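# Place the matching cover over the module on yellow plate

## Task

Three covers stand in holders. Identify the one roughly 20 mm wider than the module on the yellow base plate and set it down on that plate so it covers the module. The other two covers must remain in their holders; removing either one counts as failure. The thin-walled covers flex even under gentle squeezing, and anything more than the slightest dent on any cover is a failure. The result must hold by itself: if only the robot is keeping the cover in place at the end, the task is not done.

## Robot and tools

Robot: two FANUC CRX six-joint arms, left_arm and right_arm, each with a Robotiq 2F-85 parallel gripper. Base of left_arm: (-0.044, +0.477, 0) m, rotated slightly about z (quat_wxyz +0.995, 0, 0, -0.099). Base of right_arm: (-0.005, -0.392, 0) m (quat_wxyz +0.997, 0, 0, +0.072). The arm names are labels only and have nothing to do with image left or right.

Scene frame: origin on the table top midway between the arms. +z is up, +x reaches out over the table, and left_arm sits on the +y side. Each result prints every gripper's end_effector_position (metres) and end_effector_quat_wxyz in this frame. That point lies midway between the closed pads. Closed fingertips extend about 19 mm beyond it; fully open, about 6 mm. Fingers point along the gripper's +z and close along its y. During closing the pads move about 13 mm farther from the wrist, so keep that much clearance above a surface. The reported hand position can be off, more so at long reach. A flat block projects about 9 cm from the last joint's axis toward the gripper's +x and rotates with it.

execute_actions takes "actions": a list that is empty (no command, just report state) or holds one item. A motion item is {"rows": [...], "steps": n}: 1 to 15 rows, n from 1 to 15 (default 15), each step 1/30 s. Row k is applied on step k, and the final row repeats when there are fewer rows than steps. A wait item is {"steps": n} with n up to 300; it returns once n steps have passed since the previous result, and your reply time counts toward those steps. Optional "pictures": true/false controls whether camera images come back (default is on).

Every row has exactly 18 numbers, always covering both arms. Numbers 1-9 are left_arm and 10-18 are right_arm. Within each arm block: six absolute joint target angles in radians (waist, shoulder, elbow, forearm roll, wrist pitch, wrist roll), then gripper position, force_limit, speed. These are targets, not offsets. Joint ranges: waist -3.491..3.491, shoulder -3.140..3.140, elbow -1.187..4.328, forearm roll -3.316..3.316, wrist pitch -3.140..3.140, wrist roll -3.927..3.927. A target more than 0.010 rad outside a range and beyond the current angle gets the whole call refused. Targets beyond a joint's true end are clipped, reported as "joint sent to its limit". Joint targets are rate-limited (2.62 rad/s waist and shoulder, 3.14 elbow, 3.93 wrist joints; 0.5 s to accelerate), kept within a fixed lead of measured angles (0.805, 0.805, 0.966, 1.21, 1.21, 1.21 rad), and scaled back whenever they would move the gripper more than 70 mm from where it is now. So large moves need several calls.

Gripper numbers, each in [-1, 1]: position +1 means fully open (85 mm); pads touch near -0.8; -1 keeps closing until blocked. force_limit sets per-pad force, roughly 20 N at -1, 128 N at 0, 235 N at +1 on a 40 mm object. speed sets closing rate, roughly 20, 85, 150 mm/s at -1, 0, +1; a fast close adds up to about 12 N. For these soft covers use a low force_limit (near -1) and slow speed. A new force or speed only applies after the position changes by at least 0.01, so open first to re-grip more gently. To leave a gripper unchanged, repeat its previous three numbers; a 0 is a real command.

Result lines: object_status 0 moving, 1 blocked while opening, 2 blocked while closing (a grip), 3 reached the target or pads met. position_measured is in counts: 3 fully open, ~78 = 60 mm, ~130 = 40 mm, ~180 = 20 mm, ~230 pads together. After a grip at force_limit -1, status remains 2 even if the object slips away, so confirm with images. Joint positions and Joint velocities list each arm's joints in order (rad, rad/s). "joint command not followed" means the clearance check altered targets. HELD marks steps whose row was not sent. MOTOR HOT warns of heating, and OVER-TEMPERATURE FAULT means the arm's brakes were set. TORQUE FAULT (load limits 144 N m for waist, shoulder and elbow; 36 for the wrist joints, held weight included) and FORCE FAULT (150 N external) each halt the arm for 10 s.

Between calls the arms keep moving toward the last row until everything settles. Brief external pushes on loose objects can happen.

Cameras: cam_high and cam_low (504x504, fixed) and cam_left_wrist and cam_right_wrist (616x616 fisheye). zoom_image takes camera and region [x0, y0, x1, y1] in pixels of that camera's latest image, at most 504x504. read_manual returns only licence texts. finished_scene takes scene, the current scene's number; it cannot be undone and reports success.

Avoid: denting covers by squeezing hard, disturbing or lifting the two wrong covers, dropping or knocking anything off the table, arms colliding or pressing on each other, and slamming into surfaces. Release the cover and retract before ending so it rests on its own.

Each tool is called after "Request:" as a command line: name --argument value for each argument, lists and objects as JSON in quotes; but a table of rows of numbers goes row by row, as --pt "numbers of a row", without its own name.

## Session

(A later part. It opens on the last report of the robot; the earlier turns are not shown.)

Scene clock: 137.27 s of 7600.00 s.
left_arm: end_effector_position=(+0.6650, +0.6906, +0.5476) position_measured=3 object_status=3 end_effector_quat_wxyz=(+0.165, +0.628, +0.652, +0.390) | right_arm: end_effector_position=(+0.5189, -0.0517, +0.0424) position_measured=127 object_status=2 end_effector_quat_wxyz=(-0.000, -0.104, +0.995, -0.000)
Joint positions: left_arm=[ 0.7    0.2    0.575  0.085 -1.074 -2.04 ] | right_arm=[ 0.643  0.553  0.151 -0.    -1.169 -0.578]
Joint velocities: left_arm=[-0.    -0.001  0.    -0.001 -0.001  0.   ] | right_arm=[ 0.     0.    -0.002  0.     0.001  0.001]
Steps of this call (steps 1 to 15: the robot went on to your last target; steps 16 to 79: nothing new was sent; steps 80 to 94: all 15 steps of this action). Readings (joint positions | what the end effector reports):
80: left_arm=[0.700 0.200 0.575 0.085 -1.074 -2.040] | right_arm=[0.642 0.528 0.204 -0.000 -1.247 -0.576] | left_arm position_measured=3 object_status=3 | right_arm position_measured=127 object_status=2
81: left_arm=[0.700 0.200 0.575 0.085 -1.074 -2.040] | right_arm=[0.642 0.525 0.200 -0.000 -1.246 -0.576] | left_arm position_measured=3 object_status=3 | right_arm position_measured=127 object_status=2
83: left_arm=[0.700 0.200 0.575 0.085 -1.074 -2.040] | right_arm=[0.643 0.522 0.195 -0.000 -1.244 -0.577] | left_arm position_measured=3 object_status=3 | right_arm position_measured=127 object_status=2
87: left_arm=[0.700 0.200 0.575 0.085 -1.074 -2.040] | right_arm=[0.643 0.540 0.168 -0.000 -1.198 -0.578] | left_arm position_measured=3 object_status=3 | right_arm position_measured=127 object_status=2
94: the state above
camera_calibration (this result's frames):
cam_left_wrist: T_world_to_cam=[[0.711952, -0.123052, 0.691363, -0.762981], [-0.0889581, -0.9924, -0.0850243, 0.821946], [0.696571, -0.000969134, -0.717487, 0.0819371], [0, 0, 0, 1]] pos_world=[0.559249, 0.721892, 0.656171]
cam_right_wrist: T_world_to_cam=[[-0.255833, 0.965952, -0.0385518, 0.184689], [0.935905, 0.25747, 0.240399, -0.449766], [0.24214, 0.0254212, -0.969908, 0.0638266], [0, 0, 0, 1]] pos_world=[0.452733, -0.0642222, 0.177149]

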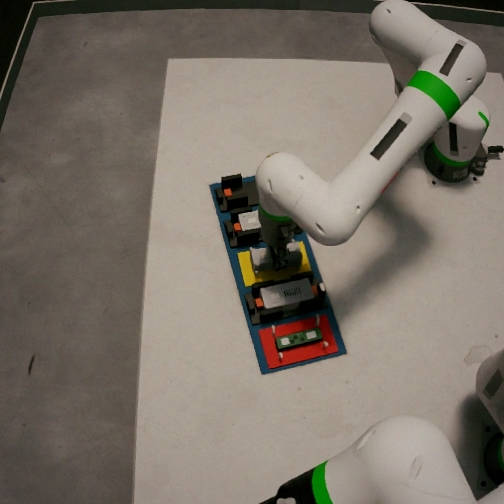

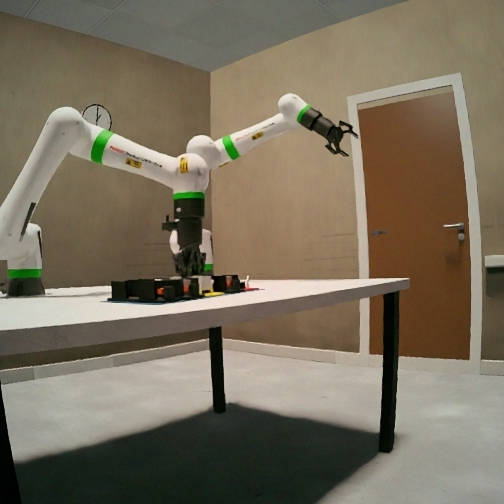

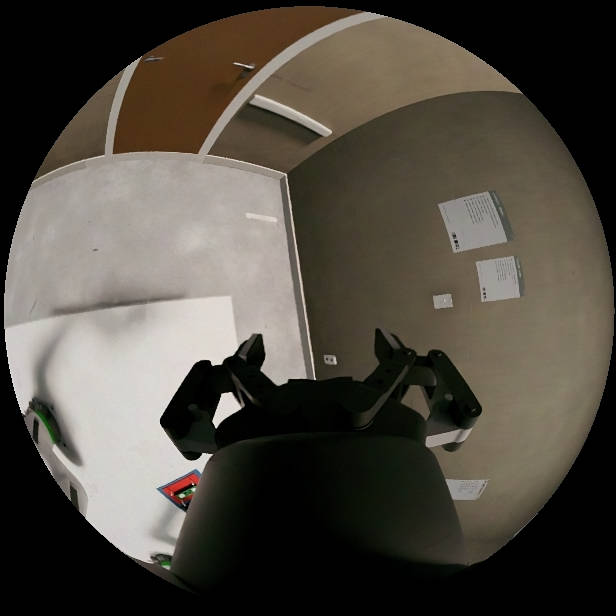

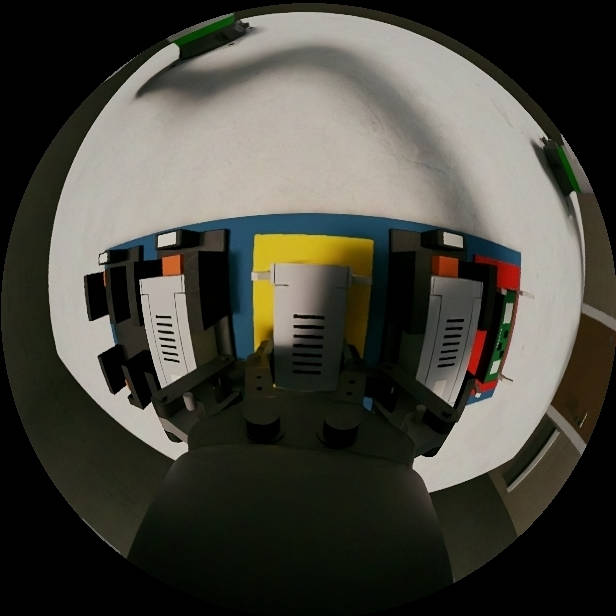

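Levelled and in. A bit lower, then release.

Request:
execute_actions --actions '[{"rows":[[0.7,0.2,0.575,0.085,-1.074,-2.04,1,0,0,0.643,0.5565,0.146,0,-1.160,-0.578,-1,-0.87,-1],[0.7,0.2,0.575,0.085,-1.074,-2.04,1,0,0,0.643,0.5565,0.146,0,-1.160,-0.578,-1,-0.87,-1],[0.7,0.2,0.575,0.085,-1.074,-2.04,1,0,0,0.643,0.5565,0.146,0,-1.160,-0.578,-1,-0.87,-1],[0.7,0.2,0.575,0.085,-1.074,-2.04,1,0,0,0.643,0.5565,0.146,0,-1.160,-0.578,-1,-0.87,-1],[0.7,0.2,0.575,0.085,-1.074,-2.04,1,0,0,0.643,0.5565,0.146,0,-1.160,-0.578,-1,-0.87,-1],[0.7,0.2,0.575,0.085,-1.074,-2.04,1,0,0,0.643,0.5565,0.146,0,-1.160,-0.578,0.2,-1,0]],"steps":15}]' --pictures false

Request:
execute_actions --actions '[{"rows":[[0.7,0.2,0.575,0.085,-1.074,-2.04,1,0,0,0.643,0.485,0.263,0,-1.349,-0.578,0.2,-1,0]],"steps":15}]'

Request:
zoom_image --camera "cam_high" --region '[220,220,340,320]'

Request:
zoom_image --camera "cam_low" --region '[140,240,260,310]'

Scene clock: 138.93 s of 7600.00 s.
left_arm: end_effector_position=(+0.6650, +0.6906, +0.5476) position_measured=3 object_status=3 end_effector_quat_wxyz=(+0.165, +0.628, +0.652, +0.390) | right_arm: end_effector_position=(+0.5189, -0.0518, +0.0384) position_measured=104 object_status=0 end_effector_quat_wxyz=(+0.000, -0.104, +0.995, +0.000)
Joint positions: left_arm=[ 0.7    0.2    0.575  0.085 -1.074 -2.04 ] | right_arm=[ 0.643  0.556  0.146  0.    -1.16  -0.578]
Joint velocities: left_arm=[ 0.    -0.    -0.     0.     0.001  0.   ] | right_arm=[-0.  0.  0.  0.  0.  0.]
Steps of this call (steps 1 to 15: the robot went on to your last target; steps 16 to 35: nothing new was sent; steps 36 to 50: all 15 steps of this action). Readings (joint positions | what the end effector reports):
36: left_arm=[0.700 0.200 0.575 0.085 -1.074 -2.040] | right_arm=[0.643 0.553 0.151 0.000 -1.168 -0.578] | left_arm position_measured=3 object_status=3 | right_arm position_measured=127 object_status=2
37: left_arm=[0.700 0.200 0.575 0.085 -1.074 -2.040] | right_arm=[0.643 0.554 0.148 0.000 -1.164 -0.578] | left_arm position_measured=3 object_status=3 | right_arm position_measured=127 object_status=2
39: left_arm=[0.700 0.200 0.575 0.085 -1.074 -2.040] | right_arm=[0.643 0.556 0.146 0.000 -1.161 -0.578] | left_arm position_measured=3 object_status=3 | right_arm position_measured=127 object_status=2
43: left_arm=[0.700 0.200 0.575 0.085 -1.074 -2.040] | right_arm=[0.643 0.556 0.146 0.000 -1.160 -0.578] | left_arm position_measured=3 object_status=3 | right_arm position_measured=121 object_status=0
50: the state above

Scene clock: 139.43 s of 7600.00 s.
left_arm: end_effector_position=(+0.6650, +0.6906, +0.5476) position_measured=3 object_status=3 end_effector_quat_wxyz=(+0.165, +0.628, +0.652, +0.390) | right_arm: end_effector_position=(+0.5186, -0.0521, +0.1299) position_measured=104 object_status=3 end_effector_quat_wxyz=(-0.000, -0.104, +0.995, -0.000)
Joint positions: left_arm=[ 0.7    0.2    0.575  0.085 -1.074 -2.04 ] | right_arm=[ 0.643  0.485  0.263  0.    -1.349 -0.578]
Joint velocities: left_arm=[-0.    -0.    -0.     0.001 -0.     0.   ] | right_arm=[ 0.    -0.     0.002 -0.001 -0.    -0.   ]
Steps of this call (steps 1 to 15: all 15 steps of this action). Readings (joint positions | what the end effector reports):
1: left_arm=[0.700 0.200 0.575 0.085 -1.074 -2.040] | right_arm=[0.643 0.556 0.146 0.000 -1.160 -0.578] | left_arm position_measured=3 object_status=3 | right_arm position_measured=104 object_status=0
2: left_arm=[0.700 0.200 0.575 0.085 -1.074 -2.040] | right_arm=[0.643 0.555 0.149 -0.000 -1.166 -0.578] | left_arm position_measured=3 object_status=3 | right_arm position_measured=104 object_status=0
4: left_arm=[0.700 0.200 0.575 0.085 -1.074 -2.040] | right_arm=[0.643 0.541 0.173 -0.000 -1.204 -0.578] | left_arm position_measured=3 object_status=3 | right_arm position_measured=104 object_status=0
8: left_arm=[0.700 0.200 0.575 0.085 -1.074 -2.040] | right_arm=[0.643 0.494 0.248 0.000 -1.324 -0.578] | left_arm position_measured=3 object_status=3 | right_arm position_measured=104 object_status=3
15: the state above
camera_calibration (this result's frames):
cam_left_wrist: T_world_to_cam=[[0.711952, -0.123052, 0.691363, -0.76298], [-0.0889582, -0.9924, -0.0850246, 0.821946], [0.696571, -0.000968994, -0.717487, 0.0819369], [0, 0, 0, 1]] pos_world=[0.559249, 0.721892, 0.656171]
cam_right_wrist: T_world_to_cam=[[-0.255792, 0.96596, -0.0386108, 0.188394], [0.935854, 0.257438, 0.240631, -0.470438], [0.242379, 0.0254174, -0.969849, 0.148664], [0, 0, 0, 1]] pos_world=[0.452418, -0.0646506, 0.264658]

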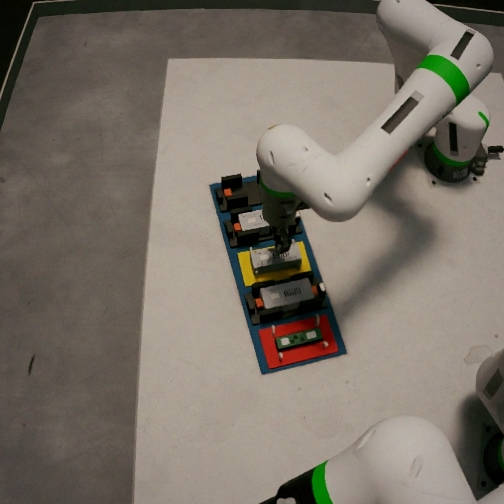

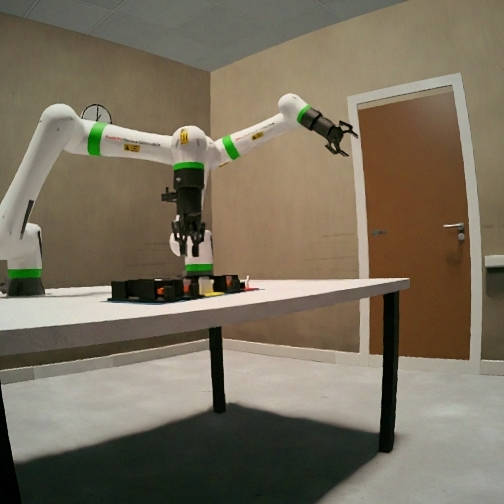

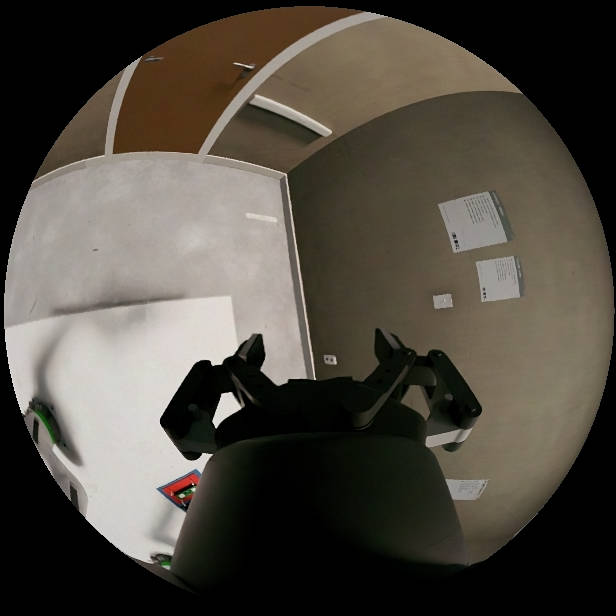

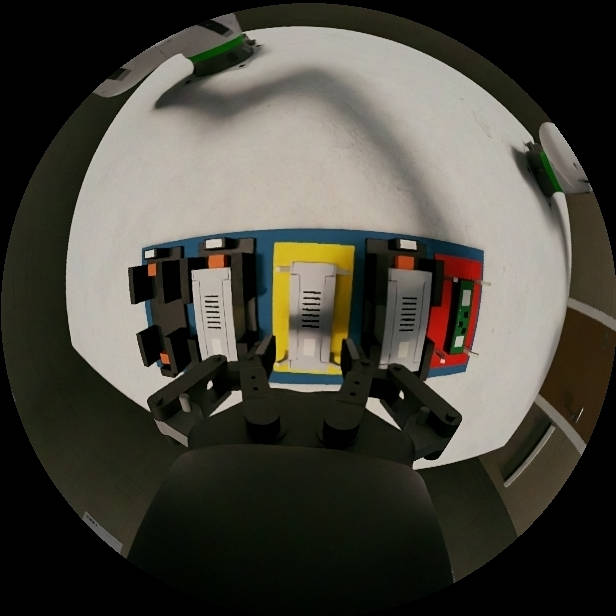

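Region (220, 220, 340, 320) of cam_high's 504x504 image, scaled by 4.200, with more detail than that image has.

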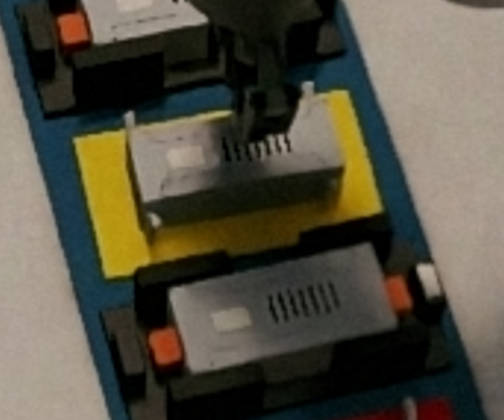

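Region (140, 240, 260, 310) of cam_low's 504x504 image, scaled by 4.200, with more detail than that image has; it fills the top 294 rows of this view, and the rest is white.

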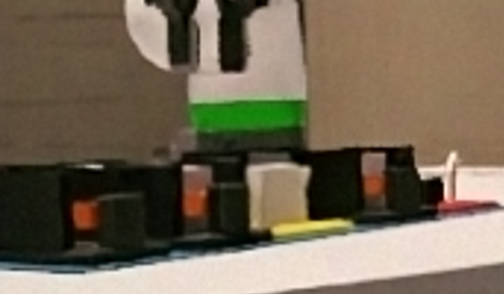

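Seated.

Request:
finished_scene --scene 1

The scene is finished: the task was done.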